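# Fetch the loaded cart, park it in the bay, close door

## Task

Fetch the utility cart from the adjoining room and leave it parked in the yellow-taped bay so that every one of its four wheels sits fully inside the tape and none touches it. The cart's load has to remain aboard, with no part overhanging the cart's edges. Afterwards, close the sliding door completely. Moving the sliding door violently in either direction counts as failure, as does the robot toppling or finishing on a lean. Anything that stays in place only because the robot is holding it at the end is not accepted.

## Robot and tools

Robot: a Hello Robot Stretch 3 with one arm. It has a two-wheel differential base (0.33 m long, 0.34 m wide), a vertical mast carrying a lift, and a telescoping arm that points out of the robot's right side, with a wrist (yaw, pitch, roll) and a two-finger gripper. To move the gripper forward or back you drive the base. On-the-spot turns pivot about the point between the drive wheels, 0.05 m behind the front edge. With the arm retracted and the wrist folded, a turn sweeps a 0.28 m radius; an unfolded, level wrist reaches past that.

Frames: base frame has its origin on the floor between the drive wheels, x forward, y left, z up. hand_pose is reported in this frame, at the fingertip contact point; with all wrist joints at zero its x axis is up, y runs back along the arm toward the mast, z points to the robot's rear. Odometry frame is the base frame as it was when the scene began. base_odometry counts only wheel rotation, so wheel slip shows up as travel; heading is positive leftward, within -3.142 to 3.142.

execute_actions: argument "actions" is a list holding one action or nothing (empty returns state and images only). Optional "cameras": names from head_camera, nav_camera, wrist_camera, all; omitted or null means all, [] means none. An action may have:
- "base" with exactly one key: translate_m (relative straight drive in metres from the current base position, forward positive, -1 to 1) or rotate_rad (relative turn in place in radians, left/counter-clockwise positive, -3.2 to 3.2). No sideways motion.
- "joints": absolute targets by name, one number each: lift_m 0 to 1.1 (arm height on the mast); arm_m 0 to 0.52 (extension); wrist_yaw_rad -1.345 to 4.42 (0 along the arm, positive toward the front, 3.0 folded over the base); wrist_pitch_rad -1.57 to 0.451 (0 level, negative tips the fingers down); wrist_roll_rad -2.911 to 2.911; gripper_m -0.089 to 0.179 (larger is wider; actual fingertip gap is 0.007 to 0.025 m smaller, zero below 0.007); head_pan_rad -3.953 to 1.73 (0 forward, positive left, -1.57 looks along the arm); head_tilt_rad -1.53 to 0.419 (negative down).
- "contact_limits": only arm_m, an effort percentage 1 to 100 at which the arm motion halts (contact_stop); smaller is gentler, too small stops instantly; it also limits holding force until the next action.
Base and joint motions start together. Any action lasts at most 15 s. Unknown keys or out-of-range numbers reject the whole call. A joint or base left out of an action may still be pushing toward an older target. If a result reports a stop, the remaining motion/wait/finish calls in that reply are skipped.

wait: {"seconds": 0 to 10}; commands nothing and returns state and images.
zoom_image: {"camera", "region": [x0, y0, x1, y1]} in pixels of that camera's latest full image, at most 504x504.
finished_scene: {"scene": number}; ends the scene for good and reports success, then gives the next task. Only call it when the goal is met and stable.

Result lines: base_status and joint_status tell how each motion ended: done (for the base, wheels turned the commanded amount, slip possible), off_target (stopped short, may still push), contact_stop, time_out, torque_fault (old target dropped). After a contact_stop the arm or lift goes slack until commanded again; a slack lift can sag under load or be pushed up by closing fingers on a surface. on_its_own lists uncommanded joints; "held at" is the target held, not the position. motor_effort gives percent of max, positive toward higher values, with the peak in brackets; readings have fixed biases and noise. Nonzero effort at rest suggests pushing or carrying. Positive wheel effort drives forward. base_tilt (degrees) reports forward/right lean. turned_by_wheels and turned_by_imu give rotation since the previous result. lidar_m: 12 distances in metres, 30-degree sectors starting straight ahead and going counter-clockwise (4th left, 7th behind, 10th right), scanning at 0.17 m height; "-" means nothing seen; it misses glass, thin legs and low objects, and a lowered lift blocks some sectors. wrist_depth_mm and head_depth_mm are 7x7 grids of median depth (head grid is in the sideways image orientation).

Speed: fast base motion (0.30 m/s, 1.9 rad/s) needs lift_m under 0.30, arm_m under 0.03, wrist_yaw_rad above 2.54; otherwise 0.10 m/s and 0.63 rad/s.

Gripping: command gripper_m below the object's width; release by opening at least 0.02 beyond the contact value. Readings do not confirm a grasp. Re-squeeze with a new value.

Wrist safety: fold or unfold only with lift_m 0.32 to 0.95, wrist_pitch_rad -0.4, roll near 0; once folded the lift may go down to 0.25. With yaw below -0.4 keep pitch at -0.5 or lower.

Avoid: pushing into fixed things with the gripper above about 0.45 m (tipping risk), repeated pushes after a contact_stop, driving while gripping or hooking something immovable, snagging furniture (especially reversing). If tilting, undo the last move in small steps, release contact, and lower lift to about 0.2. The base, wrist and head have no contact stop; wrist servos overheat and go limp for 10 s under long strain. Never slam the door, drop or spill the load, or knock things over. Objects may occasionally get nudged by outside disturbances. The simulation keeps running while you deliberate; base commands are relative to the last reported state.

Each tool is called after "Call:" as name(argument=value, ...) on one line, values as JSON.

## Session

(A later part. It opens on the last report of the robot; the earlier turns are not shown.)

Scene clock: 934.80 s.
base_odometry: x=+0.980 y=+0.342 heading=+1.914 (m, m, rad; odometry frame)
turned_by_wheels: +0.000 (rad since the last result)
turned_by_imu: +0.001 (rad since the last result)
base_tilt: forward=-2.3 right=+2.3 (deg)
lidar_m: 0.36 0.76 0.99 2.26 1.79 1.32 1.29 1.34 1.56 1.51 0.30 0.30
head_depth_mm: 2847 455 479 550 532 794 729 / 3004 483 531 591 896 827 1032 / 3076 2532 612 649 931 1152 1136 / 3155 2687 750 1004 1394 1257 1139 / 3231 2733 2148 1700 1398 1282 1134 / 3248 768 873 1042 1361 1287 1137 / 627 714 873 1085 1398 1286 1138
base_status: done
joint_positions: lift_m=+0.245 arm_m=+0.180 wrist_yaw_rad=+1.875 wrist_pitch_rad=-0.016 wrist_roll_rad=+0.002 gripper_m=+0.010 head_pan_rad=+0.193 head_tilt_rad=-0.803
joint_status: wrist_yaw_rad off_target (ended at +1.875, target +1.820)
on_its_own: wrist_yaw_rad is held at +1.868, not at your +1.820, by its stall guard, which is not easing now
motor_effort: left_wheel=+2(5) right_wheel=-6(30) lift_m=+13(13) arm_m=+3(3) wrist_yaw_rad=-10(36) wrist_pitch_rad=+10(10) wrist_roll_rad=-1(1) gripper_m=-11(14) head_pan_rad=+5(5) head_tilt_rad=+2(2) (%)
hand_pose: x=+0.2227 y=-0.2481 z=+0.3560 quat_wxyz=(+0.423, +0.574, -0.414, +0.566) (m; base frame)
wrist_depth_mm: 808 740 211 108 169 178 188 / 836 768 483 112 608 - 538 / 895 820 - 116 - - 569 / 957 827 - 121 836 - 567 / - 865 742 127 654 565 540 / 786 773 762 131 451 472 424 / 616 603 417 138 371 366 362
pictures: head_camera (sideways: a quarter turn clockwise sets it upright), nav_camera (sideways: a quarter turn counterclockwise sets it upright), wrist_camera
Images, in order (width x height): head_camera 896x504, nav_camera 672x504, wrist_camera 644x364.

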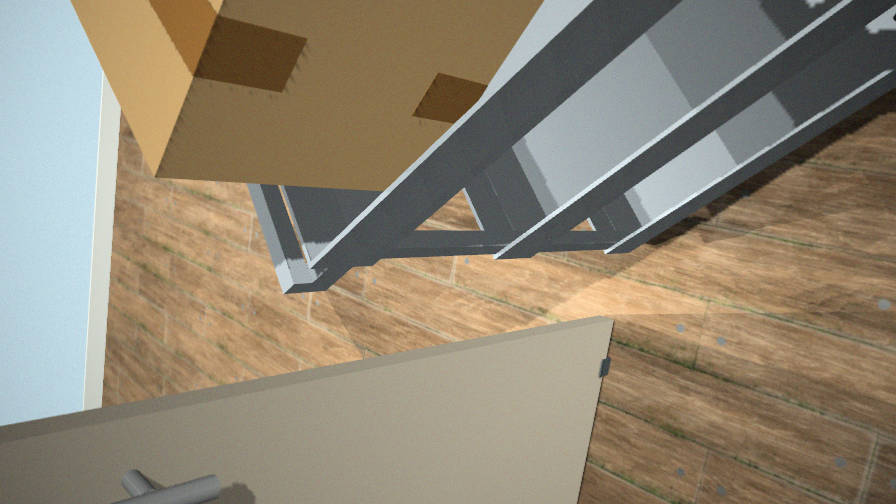

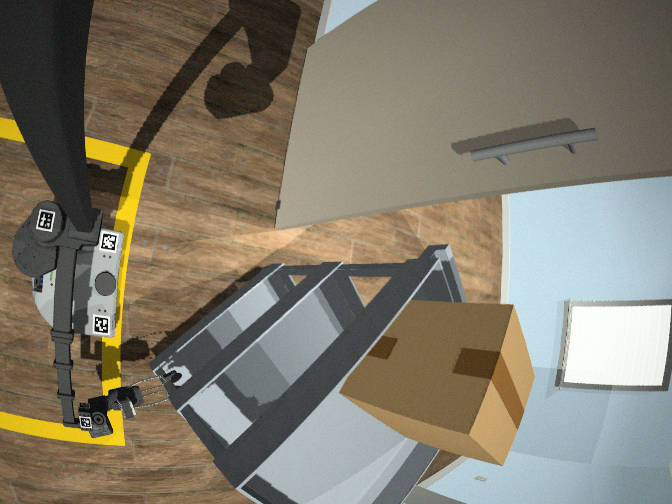

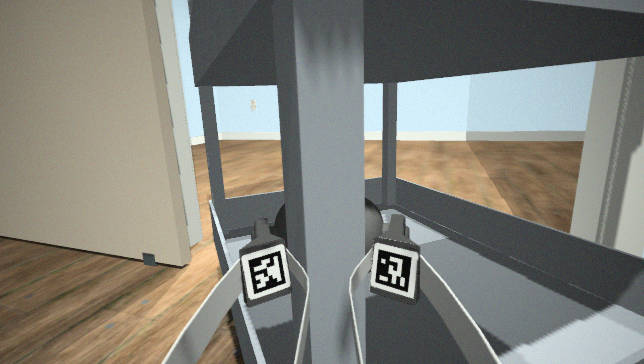

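Call:
execute_actions(actions=[{"base":{"translate_m":-0.15},"joints":{"arm_m":0.10,"wrist_yaw_rad":1.87,"head_pan_rad":-0.35,"head_tilt_rad":-0.75}}])

Scene clock: 942.47 s.
base_odometry: x=+1.031 y=+0.201 heading=+1.914 (m, m, rad; odometry frame)
turned_by_wheels: +0.000 (rad since the last result)
turned_by_imu: +0.001 (rad since the last result)
base_tilt: forward=-2.3 right=+2.3 (deg)
lidar_m: 0.35 0.90 1.21 2.26 1.58 1.17 1.13 1.18 1.56 1.50 0.26 0.24
head_depth_mm: 862 992 807 696 581 710 1115 / 2613 959 817 700 584 500 750 / 3208 564 650 694 587 524 745 / 3212 512 522 623 587 834 1075 / 3139 515 514 619 834 1065 1144 / 3174 518 563 650 997 1269 1150 / 3023 547 651 875 1495 1326 1155
base_status: done
joint_positions: lift_m=+0.245 arm_m=+0.100 wrist_yaw_rad=+1.876 wrist_pitch_rad=-0.016 wrist_roll_rad=+0.001 gripper_m=+0.010 head_pan_rad=-0.343 head_tilt_rad=-0.754
joint_status: all done
motor_effort: left_wheel=+1(8) right_wheel=-6(25) lift_m=+13(13) arm_m=+1(8) wrist_yaw_rad=-7(82) wrist_pitch_rad=+10(10) wrist_roll_rad=-1(1) gripper_m=-10(16) head_pan_rad=-3(41) head_tilt_rad=+2(12) (%)
hand_pose: x=+0.2226 y=-0.1680 z=+0.3560 quat_wxyz=(+0.423, +0.574, -0.413, +0.567) (m; base frame)
wrist_depth_mm: - 905 - 109 167 177 185 / - 937 880 113 614 698 694 / - 1000 934 118 - - - / - - 959 123 - - 744 / - - 982 127 672 617 536 / 798 797 764 133 453 463 451 / 610 604 591 139 373 365 360
pictures: head_camera (sideways: a quarter turn clockwise sets it upright), nav_camera (sideways: a quarter turn counterclockwise sets it upright), wrist_camera
Images, in order (width x height): head_camera 896x504, nav_camera 672x504, wrist_camera 644x364.

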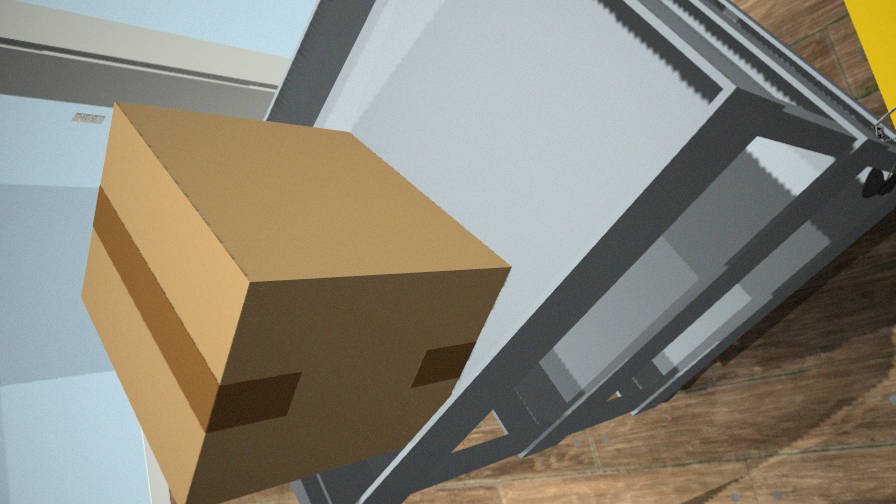

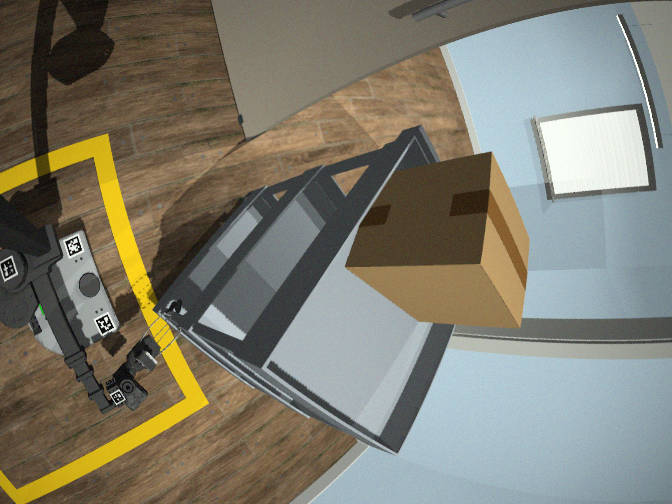

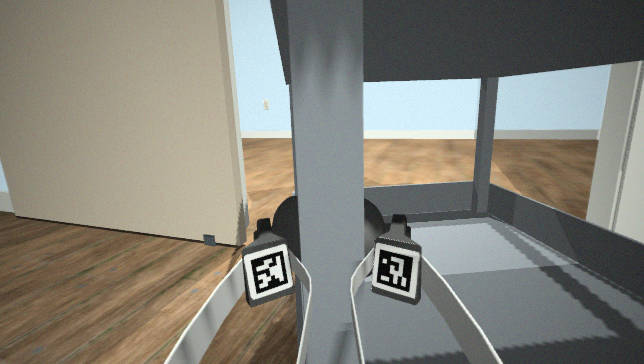

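Call:
execute_actions(actions=[{"base":{"rotate_rad":-0.2},"joints":{"wrist_yaw_rad":2.05,"arm_m":0.07}}], cameras=["wrist_camera"])

Call:
execute_actions(actions=[{"base":{"translate_m":-0.3},"joints":{"arm_m":0.02,"head_pan_rad":-0.2,"head_tilt_rad":-0.8}}])

Scene clock: 953.60 s.
base_odometry: x=+1.031 y=+0.201 heading=+1.714 (m, m, rad; odometry frame)
turned_by_wheels: -0.200 (rad since the last result)
turned_by_imu: -0.200 (rad since the last result)
base_tilt: forward=-2.3 right=+2.4 (deg)
lidar_m: 0.26 0.65 1.02 2.10 2.00 1.26 1.13 1.14 1.39 1.50 0.35 0.20
head_depth_mm: 1027 1199 1342 697 597 1228 1138 / 968 1115 814 699 584 512 1086 / 902 1030 819 701 586 502 579 / 966 596 665 684 587 507 755 / 3172 515 523 593 589 785 1072 / 3190 517 448 535 593 874 1135 / 3087 519 468 584 875 1248 1159
base_status: done
joint_positions: lift_m=+0.245 arm_m=+0.070 wrist_yaw_rad=+2.006 wrist_pitch_rad=-0.016 wrist_roll_rad=+0.001 gripper_m=+0.010 head_pan_rad=-0.343 head_tilt_rad=-0.754
joint_status: wrist_yaw_rad off_target (ended at +2.006, target +2.050); the others done
on_its_own: wrist_yaw_rad is at rest, and its effort (+57) is outside its rest range (-12 to +12)
motor_effort: left_wheel=-1(4) right_wheel=-5(27) lift_m=+13(13) arm_m=-6(7) wrist_yaw_rad=+57(89) wrist_pitch_rad=+10(10) wrist_roll_rad=-1(1) gripper_m=-13(14) head_pan_rad=-4(3) head_tilt_rad=+2(2) (%)
hand_pose: x=+0.2106 y=-0.1077 z=+0.3559 quat_wxyz=(+0.385, +0.599, -0.375, +0.593) (m; base frame)
wrist_depth_mm: 977 889 - 109 166 176 184 / - 900 - 113 580 693 681 / - 958 - 117 - - 700 / - - 969 121 775 - 720 / - - 987 126 659 609 544 / 797 784 762 132 422 473 450 / 617 595 610 138 370 369 360
pictures: wrist_camera
Images, in order (width x height): wrist_camera 644x364.

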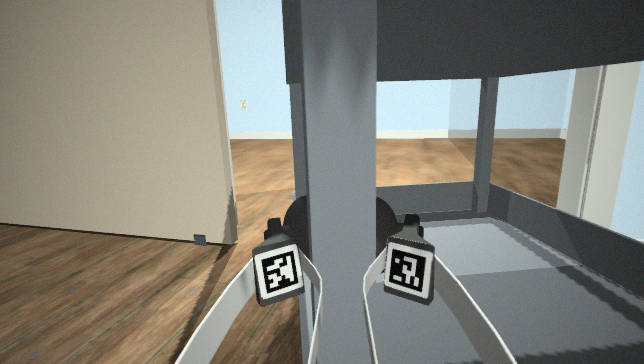

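Scene clock: 957.70 s.
base_odometry: x=+1.074 y=-0.096 heading=+1.715 (m, m, rad; odometry frame)
turned_by_wheels: +0.000 (rad since the last result)
turned_by_imu: +0.001 (rad since the last result)
base_tilt: forward=-2.3 right=+2.4 (deg)
lidar_m: 0.26 1.17 1.38 2.21 1.48 0.93 0.84 0.84 1.03 1.56 0.27 0.19
head_depth_mm: 1149 513 612 669 566 500 902 / 655 484 553 644 568 491 741 / 1103 467 509 623 571 491 656 / 3548 511 579 645 597 834 1103 / 3530 604 753 1041 1435 1295 1138 / 3408 2832 2178 1774 1503 1296 1136 / 3290 2843 2209 1786 1501 1303 1145
base_status: done
joint_positions: lift_m=+0.245 arm_m=+0.020 wrist_yaw_rad=+1.912 wrist_pitch_rad=-0.016 wrist_roll_rad=+0.001 gripper_m=+0.011 head_pan_rad=-0.207 head_tilt_rad=-0.790
joint_status: all done
on_its_own: wrist_yaw_rad is held at +1.926, not at your +2.050, by its stall guard, which is not easing now; wrist_yaw_rad is at rest, and its effort (+18) is outside its rest range (-12 to +12)
motor_effort: left_wheel=+1(6) right_wheel=-7(19) lift_m=+12(13) arm_m=+0(8) wrist_yaw_rad=+18(91) wrist_pitch_rad=+10(10) wrist_roll_rad=-1(1) gripper_m=-11(16) head_pan_rad=+5(22) head_tilt_rad=-6(14) (%)
hand_pose: x=+0.2197 y=-0.0795 z=+0.3559 quat_wxyz=(+0.413, +0.581, -0.403, +0.574) (m; base frame)
wrist_depth_mm: - - - 109 167 175 184 / - - - 113 615 - 944 / - - - 117 - - 971 / - - - 121 - - - / - - - 125 657 639 595 / 777 777 774 131 437 473 459 / 617 608 603 139 374 366 361
pictures: head_camera (sideways: a quarter turn clockwise sets it upright), nav_camera (sideways: a quarter turn counterclockwise sets it upright), wrist_camera
Images, in order (width x height): head_camera 896x504, nav_camera 672x504, wrist_camera 644x364.

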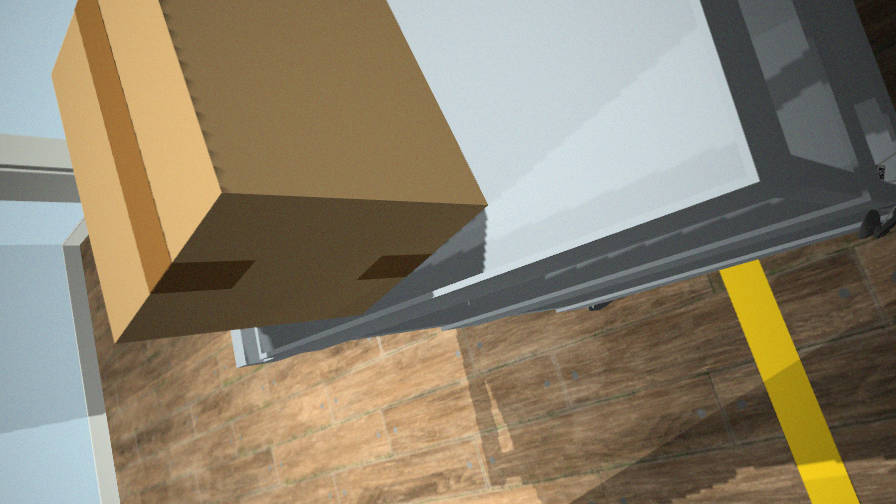

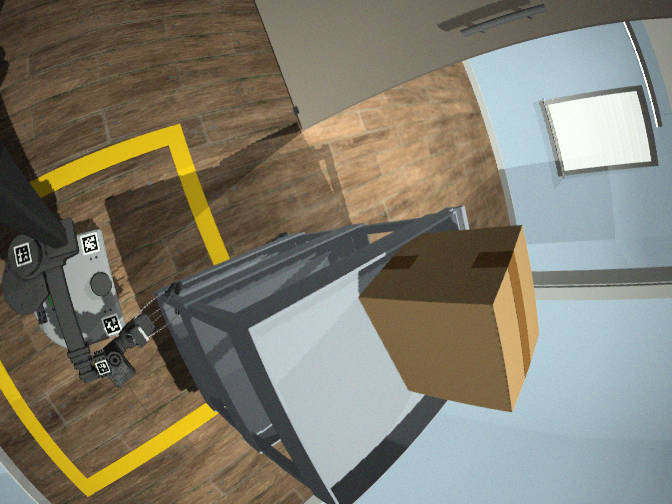

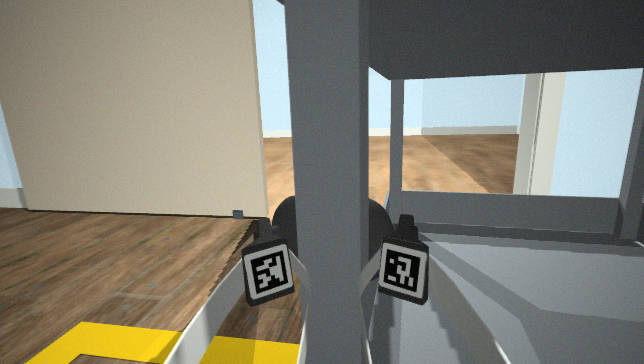

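Call:
execute_actions(actions=[{"base":{"translate_m":-0.3},"joints":{"wrist_yaw_rad":1.93,"head_pan_rad":-0.3,"head_tilt_rad":-0.9}}])

Scene clock: 967.33 s.
base_odometry: x=+1.117 y=-0.393 heading=+1.715 (m, m, rad; odometry frame)
turned_by_wheels: +0.000 (rad since the last result)
turned_by_imu: +0.001 (rad since the last result)
base_tilt: forward=-2.4 right=+2.4 (deg)
lidar_m: 0.45 1.44 1.74 2.16 0.96 0.60 0.54 0.55 0.67 1.29 0.26 0.21
head_depth_mm: 478 530 663 612 531 790 1106 / 481 493 607 612 534 768 1087 / 484 499 596 615 529 691 1074 / 532 613 688 900 1178 1215 1108 / 2882 2184 1873 1626 1406 1240 1115 / 3006 2333 1908 1629 1422 1251 1122 / 3001 2359 1921 1630 1414 1254 1123
base_status: done
joint_positions: lift_m=+0.245 arm_m=+0.020 wrist_yaw_rad=+1.765 wrist_pitch_rad=-0.016 wrist_roll_rad=+0.001 gripper_m=+0.011 head_pan_rad=-0.293 head_tilt_rad=-0.889
joint_status: wrist_yaw_rad off_target (ended at +1.765, target +1.930); the others done
on_its_own: wrist_yaw_rad is held at +1.766, not at your +1.930, by its stall guard, which is not easing now
motor_effort: left_wheel=+1(4) right_wheel=-2(17) lift_m=+13(12) arm_m=+0(1) wrist_yaw_rad=+1(58) wrist_pitch_rad=+10(10) wrist_roll_rad=+0(1) gripper_m=-11(13) head_pan_rad=-3(18) head_tilt_rad=-6(21) (%)
hand_pose: x=+0.2297 y=-0.1157 z=+0.3560 quat_wxyz=(+0.454, +0.550, -0.445, +0.542) (m; base frame)
wrist_depth_mm: - - - 109 167 176 184 / - - - 113 627 - - / - - - 118 - - - / - - - 122 - - - / - - - 127 671 659 591 / 808 788 772 132 433 473 461 / 619 615 597 140 375 372 360
pictures: head_camera (sideways: a quarter turn clockwise sets it upright), nav_camera (sideways: a quarter turn counterclockwise sets it upright), wrist_camera
Images, in order (width x height): head_camera 896x504, nav_camera 672x504, wrist_camera 644x364.

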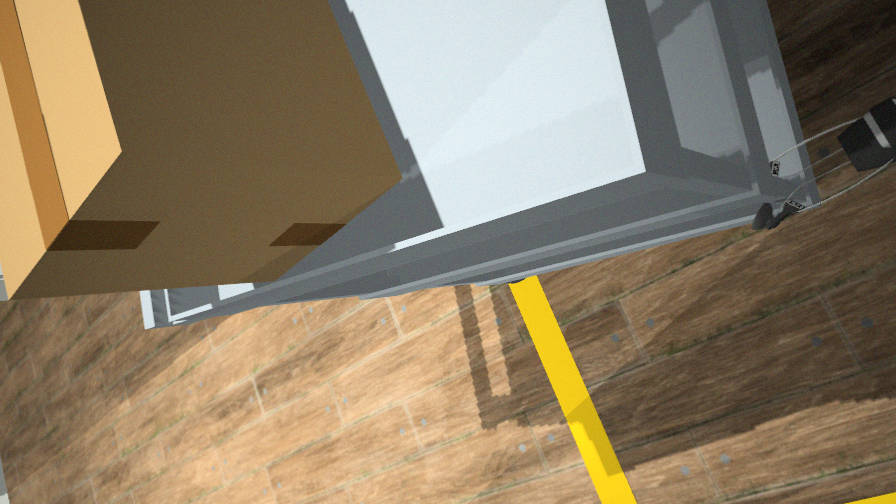

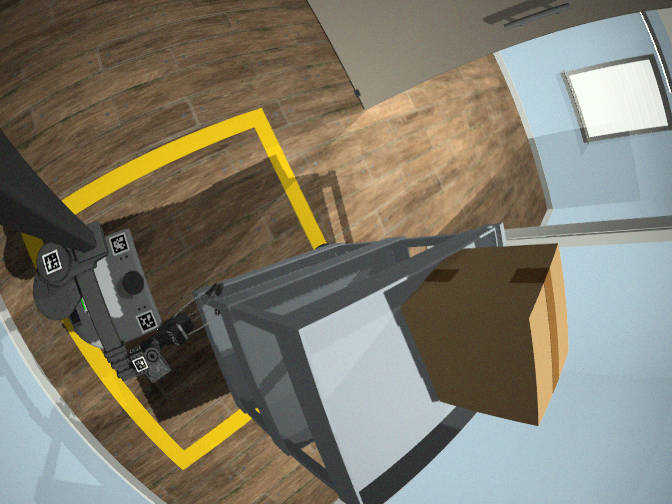

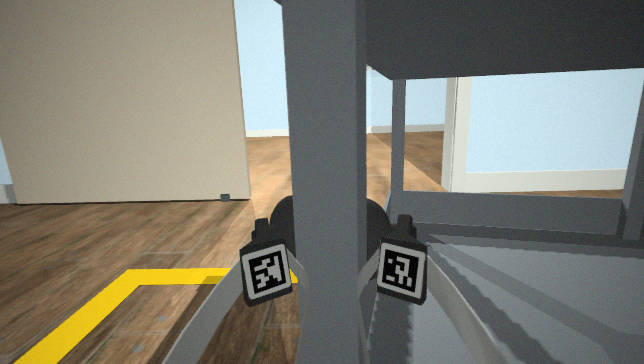

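Call:
execute_actions(actions=[{"base":{"translate_m":-0.15},"joints":{"wrist_yaw_rad":1.8,"head_pan_rad":-1.2,"head_tilt_rad":-1.0}}])

Scene clock: 976.10 s.
base_odometry: x=+1.138 y=-0.541 heading=+1.715 (m, m, rad; odometry frame)
turned_by_wheels: +0.000 (rad since the last result)
turned_by_imu: +0.001 (rad since the last result)
base_tilt: forward=-2.4 right=+2.3 (deg)
lidar_m: 0.60 1.59 1.92 2.13 0.70 0.44 0.40 0.40 0.49 0.58 0.26 0.23
head_depth_mm: 1481 1745 1702 1487 1332 1205 1092 / 1512 1793 1695 1491 1341 1217 - / 1559 1725 1617 1445 1338 1218 - / 1583 707 647 928 1129 1220 1115 / 1620 723 652 558 835 1040 1101 / 1660 735 654 575 490 1080 1112 / 1657 734 658 575 529 1204 1108
base_status: done
joint_positions: lift_m=+0.245 arm_m=+0.020 wrist_yaw_rad=+1.690 wrist_pitch_rad=-0.016 wrist_roll_rad=+0.001 gripper_m=+0.011 head_pan_rad=-1.193 head_tilt_rad=-0.988
joint_status: wrist_yaw_rad off_target (ended at +1.690, target +1.800); the others done
on_its_own: wrist_yaw_rad is held at +1.690, not at your +1.800, by its stall guard, which is not easing now
motor_effort: left_wheel=+1(4) right_wheel=-2(18) lift_m=+13(12) arm_m=+0(1) wrist_yaw_rad=+0(61) wrist_pitch_rad=+10(10) wrist_roll_rad=-1(0) gripper_m=-11(14) head_pan_rad=-3(50) head_tilt_rad=-7(17) (%)
hand_pose: x=+0.2327 y=-0.1347 z=+0.3560 quat_wxyz=(+0.474, +0.533, -0.465, +0.525) (m; base frame)
wrist_depth_mm: - - - 109 168 176 185 / - - - 113 638 - 572 / - - - 117 - - - / - - - 122 - - - / - - - 126 694 648 594 / 781 764 752 131 445 468 458 / 606 613 603 139 372 368 365
pictures: head_camera (sideways: a quarter turn clockwise sets it upright), nav_camera (sideways: a quarter turn counterclockwise sets it upright), wrist_camera
Images, in order (width x height): head_camera 896x504, nav_camera 672x504, wrist_camera 644x364.

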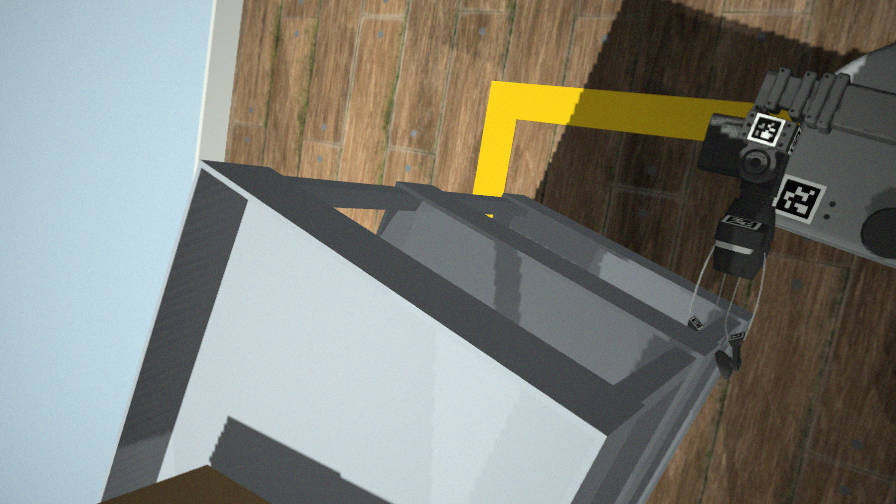

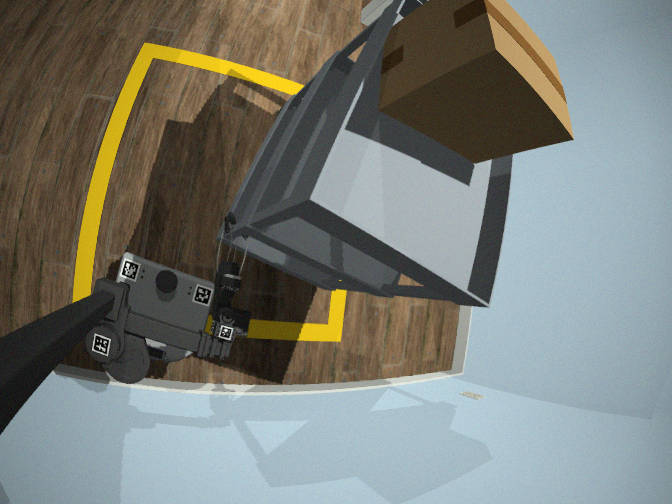

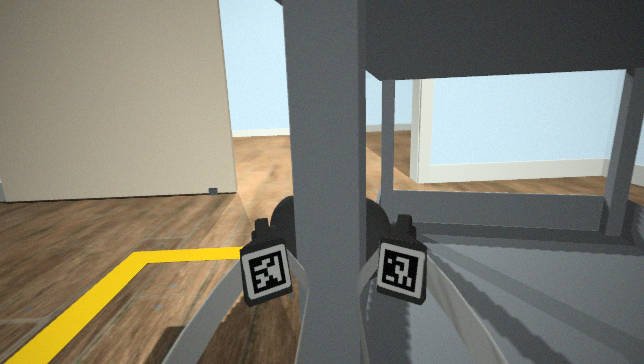

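Call:
execute_actions(actions=[{"joints":{"gripper_m":0.15,"wrist_yaw_rad":1.69}}], cameras=[])

Call:
execute_actions(actions=[{"base":{"translate_m":-0.07}}], cameras=["wrist_camera","nav_camera"])

Scene clock: 997.17 s.
base_odometry: x=+1.138 y=-0.541 heading=+1.715 (m, m, rad; odometry frame)
turned_by_wheels: +0.000 (rad since the last result)
turned_by_imu: +0.001 (rad since the last result)
base_tilt: forward=-2.4 right=+2.4 (deg)
lidar_m: 0.61 1.59 1.93 2.13 0.70 0.44 0.40 0.40 0.49 0.58 0.26 0.22
head_depth_mm: 1481 1743 1698 1496 1325 1199 1089 / 1511 1788 1704 1484 1337 1215 - / 1558 1719 1601 1442 1335 1229 - / 1593 708 646 932 1132 1205 1113 / 1611 724 652 555 832 1035 1101 / 1653 734 654 575 493 1073 1101 / 1649 730 658 576 528 1202 1111
base_status: not commanded
joint_positions: lift_m=+0.245 arm_m=+0.020 wrist_yaw_rad=+1.688 wrist_pitch_rad=-0.017 wrist_roll_rad=+0.001 gripper_m=+0.150 head_pan_rad=-1.193 head_tilt_rad=-0.988
joint_status: all done
motor_effort: left_wheel=+2(3) right_wheel=-3(10) lift_m=+12(13) arm_m=+0(0) wrist_yaw_rad=+3(27) wrist_pitch_rad=+11(11) wrist_roll_rad=-1(1) gripper_m=+0(96) head_pan_rad=-4(5) head_tilt_rad=-7(7) (%)
hand_pose: x=+0.2327 y=-0.1351 z=+0.3557 quat_wxyz=(+0.474, +0.533, -0.465, +0.524) (m; base frame)
wrist_depth_mm: - - - 108 171 177 187 / - - - 112 633 - 574 / - - - 116 - - - / - - - 121 - - - / - - - 126 650 653 607 / 795 - 761 133 472 449 472 / 636 595 597 138 369 368 363
pictures: none
No camera images: the call's "cameras" was empty. Leave "cameras" out to get every camera's image.

Scene clock: 999.13 s.
base_odometry: x=+1.148 y=-0.611 heading=+1.715 (m, m, rad; odometry frame)
turned_by_wheels: +0.000 (rad since the last result)
turned_by_imu: +0.000 (rad since the last result)
base_tilt: forward=-2.3 right=+2.4 (deg)
lidar_m: 0.57 1.65 2.00 2.12 0.58 0.36 0.33 0.33 0.40 0.78 0.35 0.29
head_depth_mm: 1495 1752 1679 1469 1305 1184 1079 / 1526 1815 1710 1497 1332 1220 - / 1564 1842 1717 1500 1325 1220 - / 1599 724 851 987 1305 1223 1113 / 1629 726 613 941 894 1176 1101 / 1680 731 656 553 852 1083 1101 / 1678 755 659 577 535 1192 1108
base_status: done
joint_positions: lift_m=+0.245 arm_m=+0.020 wrist_yaw_rad=+1.688 wrist_pitch_rad=-0.018 wrist_roll_rad=+0.001 gripper_m=+0.150 head_pan_rad=-1.193 head_tilt_rad=-0.988
joint_status: not commanded
motor_effort: left_wheel=+2(3) right_wheel=-3(5) lift_m=+13(12) arm_m=+0(0) wrist_yaw_rad=+3(3) wrist_pitch_rad=+11(11) wrist_roll_rad=-1(1) gripper_m=+0(0) head_pan_rad=-4(4) head_tilt_rad=-7(7) (%)
hand_pose: x=+0.2327 y=-0.1351 z=+0.3556 quat_wxyz=(+0.475, +0.533, -0.465, +0.524) (m; base frame)
wrist_depth_mm: - - - 170 170 179 187 / - - - 180 625 - 635 / - - - 187 - - - / - - - 195 797 - - / - - - 904 632 676 601 / 800 - 770 674 472 439 464 / 630 597 599 550 372 367 363
pictures: nav_camera (sideways: a quarter turn counterclockwise sets it upright), wrist_camera
Images, in order (width x height): nav_camera 672x504, wrist_camera 644x364.

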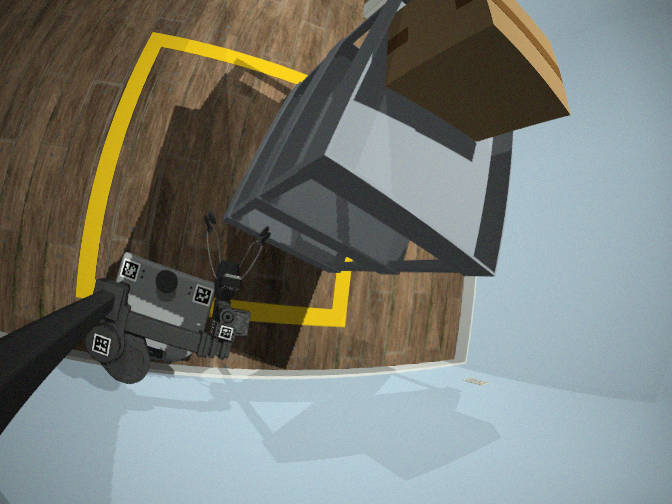

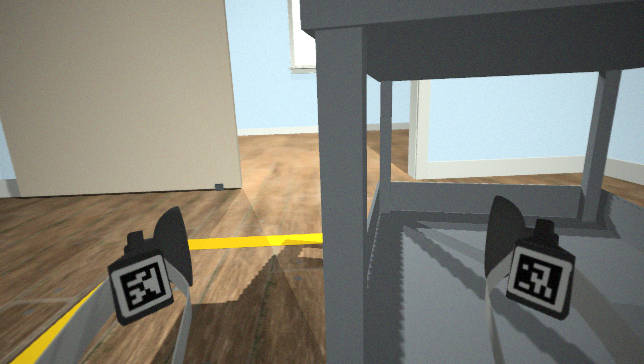

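Call:
execute_actions(actions=[{"base":{"translate_m":-0.025}}], cameras=[])

Call:
execute_actions(actions=[{"base":{"rotate_rad":0.35},"joints":{"wrist_yaw_rad":1.57}}], cameras=["wrist_camera","nav_camera"])

Scene clock: 1024.57 s.
base_odometry: x=+1.152 y=-0.636 heading=+1.715 (m, m, rad; odometry frame)
turned_by_wheels: +0.000 (rad since the last result)
turned_by_imu: +0.001 (rad since the last result)
base_tilt: forward=-2.4 right=+2.4 (deg)
lidar_m: 0.56 1.68 2.04 2.12 0.54 0.34 0.31 0.31 0.37 0.72 0.38 0.31
head_depth_mm: 1491 1751 1665 1446 1285 1161 1042 / 1524 1805 1714 1498 1325 1221 - / 1573 1850 1709 1495 1334 1223 - / 1606 1777 1645 1261 1319 1226 1115 / 1628 724 639 955 1156 1193 1102 / 1676 732 654 606 850 1109 1106 / 1686 754 656 540 631 1184 1105
base_status: done
joint_positions: lift_m=+0.245 arm_m=+0.020 wrist_yaw_rad=+1.688 wrist_pitch_rad=-0.018 wrist_roll_rad=+0.001 gripper_m=+0.150 head_pan_rad=-1.193 head_tilt_rad=-0.988
joint_status: not commanded
motor_effort: left_wheel=+2(3) right_wheel=-3(6) lift_m=+13(13) arm_m=+0(0) wrist_yaw_rad=+3(3) wrist_pitch_rad=+11(11) wrist_roll_rad=-1(1) gripper_m=+1(0) head_pan_rad=-4(4) head_tilt_rad=-7(7) (%)
hand_pose: x=+0.2327 y=-0.1351 z=+0.3556 quat_wxyz=(+0.475, +0.533, -0.465, +0.524) (m; base frame)
wrist_depth_mm: - - - 192 181 178 188 / - - - - 643 - 645 / - - - - - - - / - - - - 792 771 - / - - - 906 655 691 602 / 784 - 756 663 471 448 468 / 611 612 592 542 369 368 365
pictures: none
No camera images: the call's "cameras" was empty. Leave "cameras" out to get every camera's image.

Scene clock: 1026.10 s.
base_odometry: x=+1.152 y=-0.636 heading=+2.065 (m, m, rad; odometry frame)
turned_by_wheels: +0.350 (rad since the last result)
turned_by_imu: +0.351 (rad since the last result)
base_tilt: forward=-2.4 right=+2.4 (deg)
lidar_m: 1.68 1.84 2.12 0.73 0.37 0.31 0.31 0.34 0.53 0.46 0.31 0.31
head_depth_mm: 1548 1727 1704 1496 1320 1199 1090 / 1651 702 767 1416 1326 1219 - / 1722 736 631 964 1280 1232 - / 1712 756 648 917 1129 1223 1116 / 725 747 652 565 855 1191 1104 / 624 705 656 574 1195 1216 1104 / 556 621 656 925 1352 1219 1109
base_status: done
joint_positions: lift_m=+0.245 arm_m=+0.020 wrist_yaw_rad=+1.567 wrist_pitch_rad=-0.018 wrist_roll_rad=+0.001 gripper_m=+0.150 head_pan_rad=-1.193 head_tilt_rad=-0.988
joint_status: all done
motor_effort: left_wheel=-3(4) right_wheel=+5(5) lift_m=+13(13) arm_m=+1(1) wrist_yaw_rad=+4(4) wrist_pitch_rad=+11(11) wrist_roll_rad=-1(1) gripper_m=-1(0) head_pan_rad=-4(4) head_tilt_rad=-8(7) (%)
hand_pose: x=+0.2344 y=-0.1660 z=+0.3555 quat_wxyz=(+0.505, +0.504, -0.496, +0.494) (m; base frame)
wrist_depth_mm: - - - - - 135 188 / - - - - - 139 - / - - - - - - - / - - - - - 666 - / - - - - 933 153 602 / 784 - 774 774 707 160 470 / 636 603 598 588 569 349 364
pictures: nav_camera (sideways: a quarter turn counterclockwise sets it upright), wrist_camera
Images, in order (width x height): nav_camera 672x504, wrist_camera 644x364.

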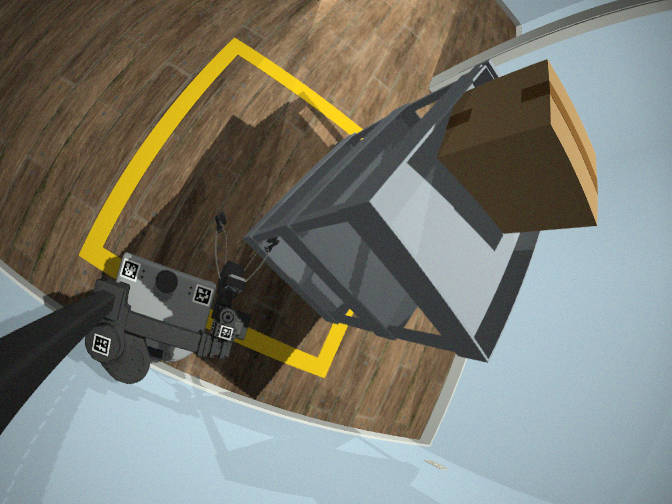

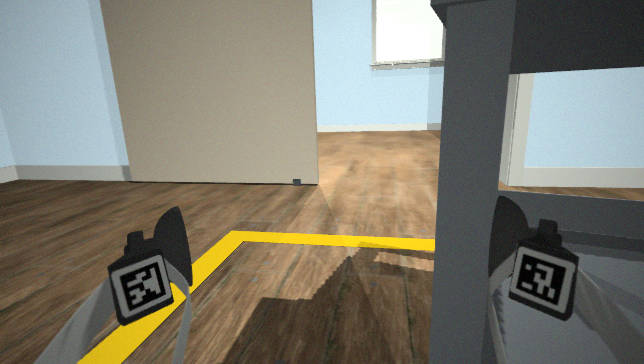

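Call:
execute_actions(actions=[{"base":{"rotate_rad":0.36},"joints":{"wrist_pitch_rad":0.3}}], cameras=["wrist_camera","nav_camera"])

Scene clock: 1041.23 s.
base_odometry: x=+1.152 y=-0.636 heading=+2.425 (m, m, rad; odometry frame)
turned_by_wheels: +0.360 (rad since the last result)
turned_by_imu: +0.357 (rad since the last result)
base_tilt: forward=-2.4 right=+2.4 (deg)
lidar_m: 1.72 2.19 1.19 0.43 0.32 0.31 0.32 0.43 0.47 0.33 0.32 0.32
head_depth_mm: 1765 724 642 587 978 1195 1096 / 618 717 646 598 881 1220 - / 585 703 647 573 873 1207 - / 557 661 651 568 872 1182 1117 / 529 625 652 583 855 1196 1099 / 537 717 650 548 1319 1212 1106 / 2301 1983 1718 1519 1356 1214 1106
base_status: done
joint_positions: lift_m=+0.245 arm_m=+0.020 wrist_yaw_rad=+1.556 wrist_pitch_rad=+0.257 wrist_roll_rad=+0.011 gripper_m=+0.150 head_pan_rad=-1.193 head_tilt_rad=-0.988
joint_status: all done
on_its_own: wrist_yaw_rad is at rest, and its effort (+18) is outside its rest range (-12 to +12)
motor_effort: left_wheel=-4(12) right_wheel=+5(28) lift_m=+17(17) arm_m=-4(5) wrist_yaw_rad=+18(100) wrist_pitch_rad=+26(74) wrist_roll_rad=-5(13) gripper_m=-4(15) head_pan_rad=-4(5) head_tilt_rad=-7(7) (%)
hand_pose: x=+0.2326 y=-0.1692 z=+0.4257 quat_wxyz=(+0.433, +0.431, -0.565, +0.554) (m; base frame)
wrist_depth_mm: - - - - 179 137 111 / - - - - 179 137 111 / - - - - 179 137 111 / - - - - - 165 - / - - - - - 159 - / - - - - - 160 - / - - - 983 896 166 886
pictures: nav_camera (sideways: a quarter turn counterclockwise sets it upright), wrist_camera
Images, in order (width x height): nav_camera 672x504, wrist_camera 644x364.

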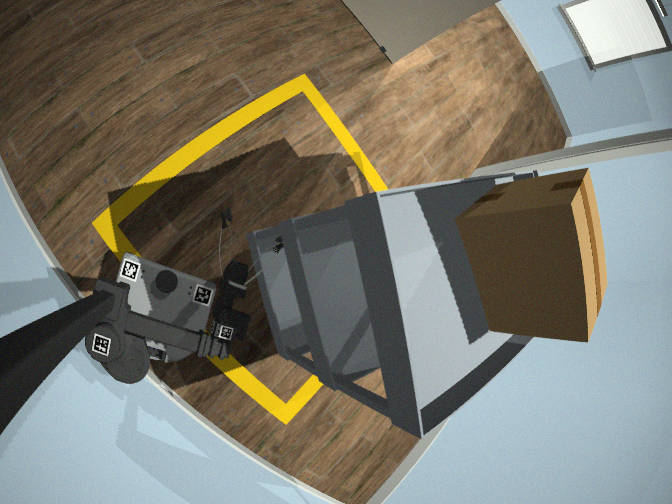

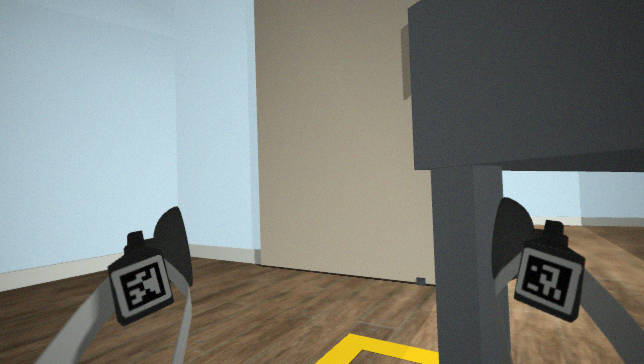

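Call:
execute_actions(actions=[{"base":{"rotate_rad":-0.12},"joints":{"wrist_pitch_rad":0.0,"wrist_yaw_rad":1.57}}], cameras=["wrist_camera"])

Scene clock: 1056.07 s.
base_odometry: x=+1.152 y=-0.636 heading=+2.305 (m, m, rad; odometry frame)
turned_by_wheels: -0.120 (rad since the last result)
turned_by_imu: -0.120 (rad since the last result)
base_tilt: forward=-2.4 right=+2.4 (deg)
lidar_m: 1.68 2.20 2.11 0.49 0.33 0.31 0.31 0.39 0.83 0.35 0.32 0.32
head_depth_mm: 1710 1821 631 757 1312 1197 1089 / 1823 732 644 896 1069 1221 - / 646 733 647 588 883 1221 - / 596 707 650 574 875 1207 1113 / 558 656 654 562 860 1180 1098 / 526 610 656 574 868 1214 1107 / 502 688 645 572 1363 1212 1106
base_status: done
joint_positions: lift_m=+0.245 arm_m=+0.020 wrist_yaw_rad=+1.568 wrist_pitch_rad=-0.017 wrist_roll_rad=+0.003 gripper_m=+0.150 head_pan_rad=-1.193 head_tilt_rad=-0.988
joint_status: all done
motor_effort: left_wheel=+2(5) right_wheel=-3(5) lift_m=+17(17) arm_m=-3(4) wrist_yaw_rad=+3(19) wrist_pitch_rad=+10(27) wrist_roll_rad=-1(5) gripper_m=+0(4) head_pan_rad=-3(4) head_tilt_rad=-7(7) (%)
hand_pose: x=+0.2344 y=-0.1660 z=+0.3556 quat_wxyz=(+0.505, +0.504, -0.497, +0.494) (m; base frame)
wrist_depth_mm: - - - - 164 179 188 / - - - - 175 - - / - - - - 181 - - / - - - - 189 - - / - - - - 197 - 563 / 802 - 765 742 205 395 472 / 642 603 599 597 216 347 362
pictures: wrist_camera
Images, in order (width x height): wrist_camera 644x364.

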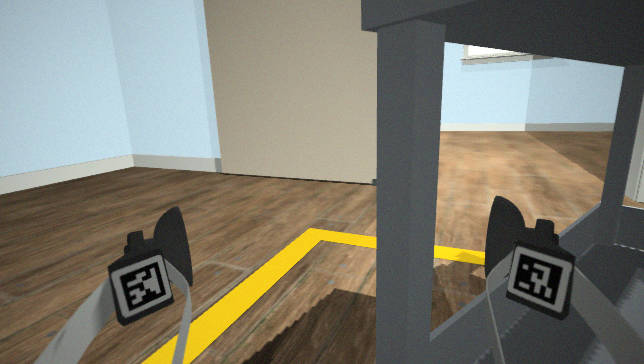

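Call:
execute_actions(actions=[{"joints":{"gripper_m":0.0}}], cameras=["wrist_camera"])

Scene clock: 1060.03 s.
base_odometry: x=+1.152 y=-0.636 heading=+2.304 (m, m, rad; odometry frame)
turned_by_wheels: +0.000 (rad since the last result)
turned_by_imu: +0.000 (rad since the last result)
base_tilt: forward=-2.4 right=+2.4 (deg)
lidar_m: 1.69 2.20 2.11 0.50 0.33 0.30 0.31 0.39 0.83 0.35 0.32 0.32
head_depth_mm: 1713 1798 630 753 1311 1199 1093 / 1822 726 644 895 1075 1213 - / 647 734 647 585 883 1224 - / 594 707 651 573 874 1182 1113 / 559 655 652 563 863 1177 1096 / 526 610 654 575 848 1216 1104 / 501 679 643 576 1350 1218 1112
base_status: not commanded
joint_positions: lift_m=+0.245 arm_m=+0.020 wrist_yaw_rad=+1.515 wrist_pitch_rad=-0.017 wrist_roll_rad=+0.003 gripper_m=+0.000 head_pan_rad=-1.193 head_tilt_rad=-0.988
joint_status: all done
on_its_own: wrist_yaw_rad is at rest, and its effort (+71) is outside its rest range (-12 to +12)
motor_effort: left_wheel=-2(2) right_wheel=+5(5) lift_m=+17(17) arm_m=-2(3) wrist_yaw_rad=+71(71) wrist_pitch_rad=+10(10) wrist_roll_rad=-1(1) gripper_m=-14(100) head_pan_rad=-4(4) head_tilt_rad=-8(7) (%)
hand_pose: x=+0.2340 y=-0.1796 z=+0.3555 quat_wxyz=(+0.518, +0.491, -0.510, +0.481) (m; base frame)
wrist_depth_mm: - - - - 165 180 188 / - - - - - - - / - - - - - - - / - - - - - - - / - - - - - - 577 / 788 790 786 444 265 438 455 / 619 604 598 571 297 364 361
pictures: wrist_camera
Images, in order (width x height): wrist_camera 644x364.

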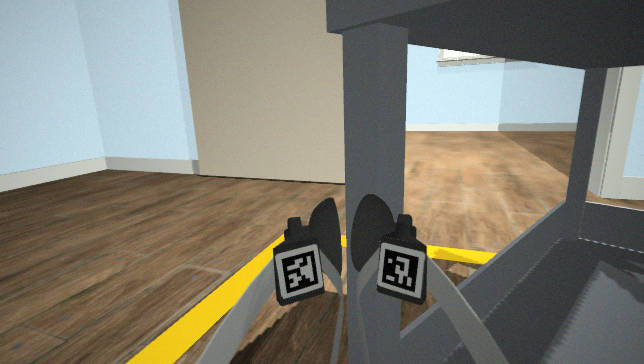

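Call:
execute_actions(actions=[{"base":{"rotate_rad":0.2},"joints":{"wrist_yaw_rad":1.6}}], cameras=["wrist_camera","nav_camera"])

Scene clock: 1062.53 s.
base_odometry: x=+1.152 y=-0.636 heading=+2.504 (m, m, rad; odometry frame)
turned_by_wheels: +0.200 (rad since the last result)
turned_by_imu: +0.201 (rad since the last result)
base_tilt: forward=-2.3 right=+2.3 (deg)
lidar_m: 1.78 2.15 0.92 0.40 0.31 0.31 0.32 0.47 0.44 0.32 0.32 1.68
head_depth_mm: 611 716 643 576 880 1200 1093 / 582 701 645 587 880 1202 - / 559 671 646 590 875 1216 - / 539 640 650 563 875 1175 1121 / 531 662 653 581 860 1190 1102 / 2211 821 661 1429 1348 1214 1104 / 2438 2015 1754 1528 1356 1220 1106
base_status: done
joint_positions: lift_m=+0.245 arm_m=+0.020 wrist_yaw_rad=+1.598 wrist_pitch_rad=-0.018 wrist_roll_rad=+0.003 gripper_m=+0.000 head_pan_rad=-1.193 head_tilt_rad=-0.988
joint_status: all done
motor_effort: left_wheel=-2(5) right_wheel=+3(5) lift_m=+17(17) arm_m=-3(2) wrist_yaw_rad=+2(4) wrist_pitch_rad=+11(11) wrist_roll_rad=-1(1) gripper_m=-4(4) head_pan_rad=-3(5) head_tilt_rad=-7(7) (%)
hand_pose: x=+0.2343 y=-0.1582 z=+0.3553 quat_wxyz=(+0.497, +0.512, -0.489, +0.502) (m; base frame)
wrist_depth_mm: - - - - - - 117 / - - - - - - 122 / - - - - - - 127 / - - - - - - 132 / - - - - - 867 139 / 793 778 776 677 732 162 639 / 621 598 592 592 579 163 257
pictures: nav_camera (sideways: a quarter turn counterclockwise sets it upright), wrist_camera
Images, in order (width x height): nav_camera 672x504, wrist_camera 644x364.

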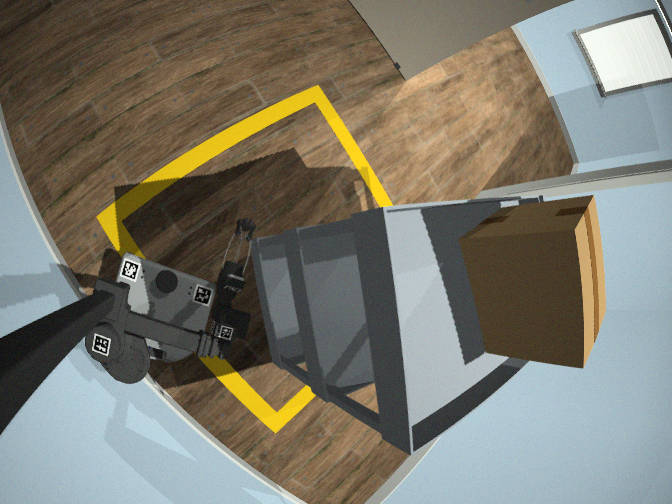

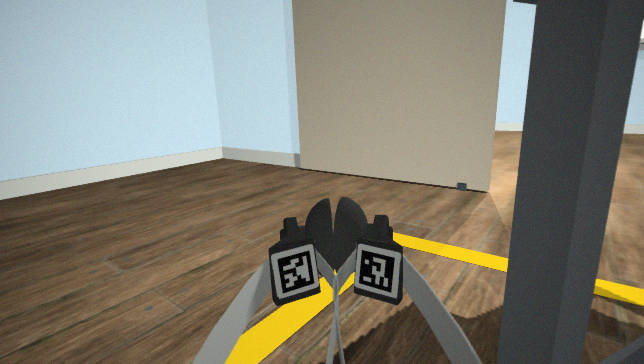

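Call:
execute_actions(actions=[{"base":{"rotate_rad":0.45},"joints":{"wrist_yaw_rad":1.65}}], cameras=["nav_camera"])

Call:
execute_actions(actions=[{"base":{"translate_m":0.45},"joints":{"head_pan_rad":-2.0,"head_tilt_rad":-0.85}}])

Scene clock: 1067.23 s.
base_odometry: x=+1.152 y=-0.636 heading=+2.954 (m, m, rad; odometry frame)
turned_by_wheels: +0.450 (rad since the last result)
turned_by_imu: +0.452 (rad since the last result)
base_tilt: forward=-2.3 right=+2.4 (deg)
lidar_m: 2.19 1.17 0.43 0.32 0.31 0.32 0.43 0.47 0.33 0.32 0.32 1.73
head_depth_mm: 620 618 641 565 824 1074 1092 / 2389 748 646 558 841 1108 - / 2365 1997 1683 559 840 1183 - / 2408 2000 1720 1503 1345 1230 1119 / 2369 2009 1723 1506 1342 1205 1094 / 2344 1874 1728 1509 1348 1219 1103 / 1524 1812 1739 1523 1358 1221 1110
base_status: done
joint_positions: lift_m=+0.245 arm_m=+0.020 wrist_yaw_rad=+1.648 wrist_pitch_rad=-0.018 wrist_roll_rad=+0.003 gripper_m=+0.000 head_pan_rad=-1.193 head_tilt_rad=-0.988
joint_status: all done
motor_effort: left_wheel=-2(5) right_wheel=+3(5) lift_m=+17(17) arm_m=-2(2) wrist_yaw_rad=+3(7) wrist_pitch_rad=+11(11) wrist_roll_rad=-1(1) gripper_m=-3(3) head_pan_rad=-4(4) head_tilt_rad=-7(7) (%)
hand_pose: x=+0.2337 y=-0.1454 z=+0.3553 quat_wxyz=(+0.485, +0.524, -0.476, +0.514) (m; base frame)
wrist_depth_mm: - - - - - - - / - - - - - - - / - - - - - - - / - - - - - - - / - - - - - - 981 / 812 777 751 690 742 751 724 / 617 601 584 592 585 563 563
pictures: nav_camera (sideways: a quarter turn counterclockwise sets it upright)
Images, in order (width x height): nav_camera 672x504.

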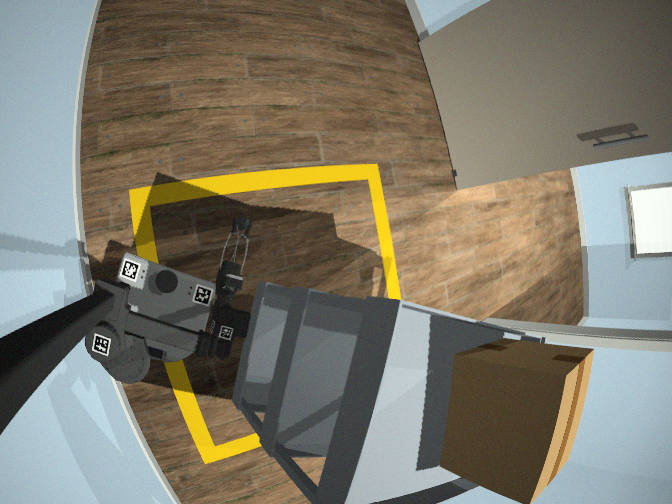

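Scene clock: 1072.97 s.
base_odometry: x=+0.710 y=-0.552 heading=+2.954 (m, m, rad; odometry frame)
turned_by_wheels: +0.000 (rad since the last result)
turned_by_imu: +0.000 (rad since the last result)
base_tilt: forward=-2.4 right=+2.3 (deg)
lidar_m: 1.79 1.72 0.74 0.55 0.53 0.55 0.75 0.47 0.48 1.86 1.44 1.50
head_depth_mm: 641 786 754 632 944 1229 1111 / 620 712 731 1021 922 1185 1129 / 680 772 808 1081 1280 1253 1151 / 1994 887 1195 1450 1430 1253 1168 / 1933 2195 2004 1669 1444 1258 1142 / 1755 1961 2016 1686 1441 1269 1122 / 1627 2278 2035 1684 1444 1267 1131
base_status: done
joint_positions: lift_m=+0.245 arm_m=+0.020 wrist_yaw_rad=+1.648 wrist_pitch_rad=-0.018 wrist_roll_rad=+0.003 gripper_m=+0.000 head_pan_rad=-1.993 head_tilt_rad=-0.853
joint_status: all done
motor_effort: left_wheel=-2(4) right_wheel=+2(5) lift_m=+17(17) arm_m=-1(2) wrist_yaw_rad=+2(3) wrist_pitch_rad=+11(11) wrist_roll_rad=-1(1) gripper_m=-4(4) head_pan_rad=-4(50) head_tilt_rad=+2(19) (%)
hand_pose: x=+0.2336 y=-0.1454 z=+0.3553 quat_wxyz=(+0.485, +0.524, -0.476, +0.514) (m; base frame)
wrist_depth_mm: - - - - - - - / - - - - - - - / - - - - - - - / - - - - - - - / - - - - - - 968 / 781 772 784 666 741 736 713 / 609 621 594 594 569 569 564
pictures: head_camera (sideways: a quarter turn clockwise sets it upright), nav_camera (sideways: a quarter turn counterclockwise sets it upright), wrist_camera
Images, in order (width x height): head_camera 896x504, nav_camera 672x504, wrist_camera 644x364.

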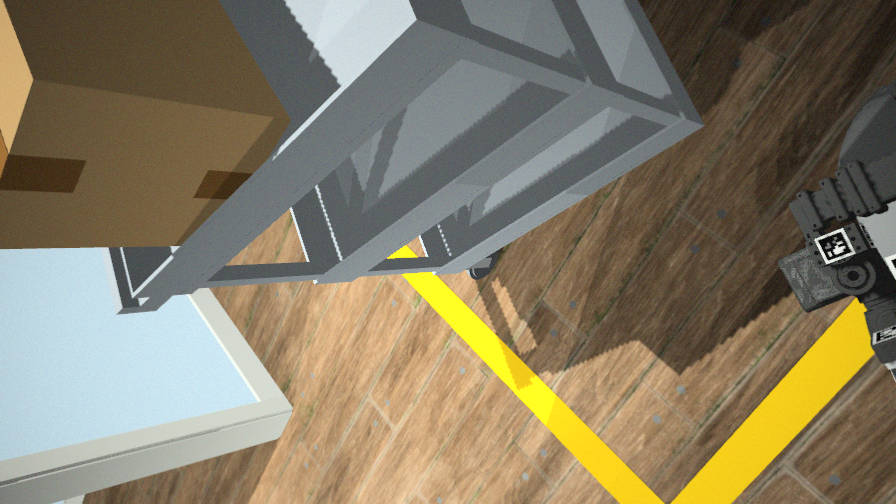

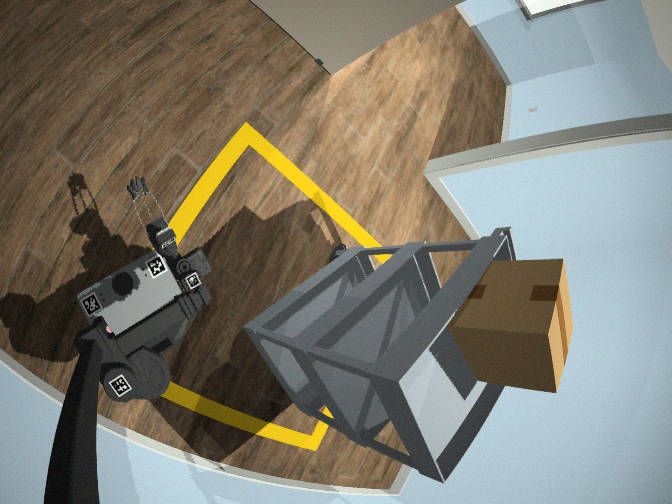

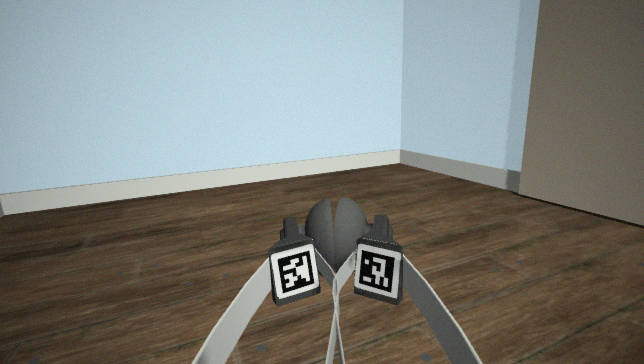

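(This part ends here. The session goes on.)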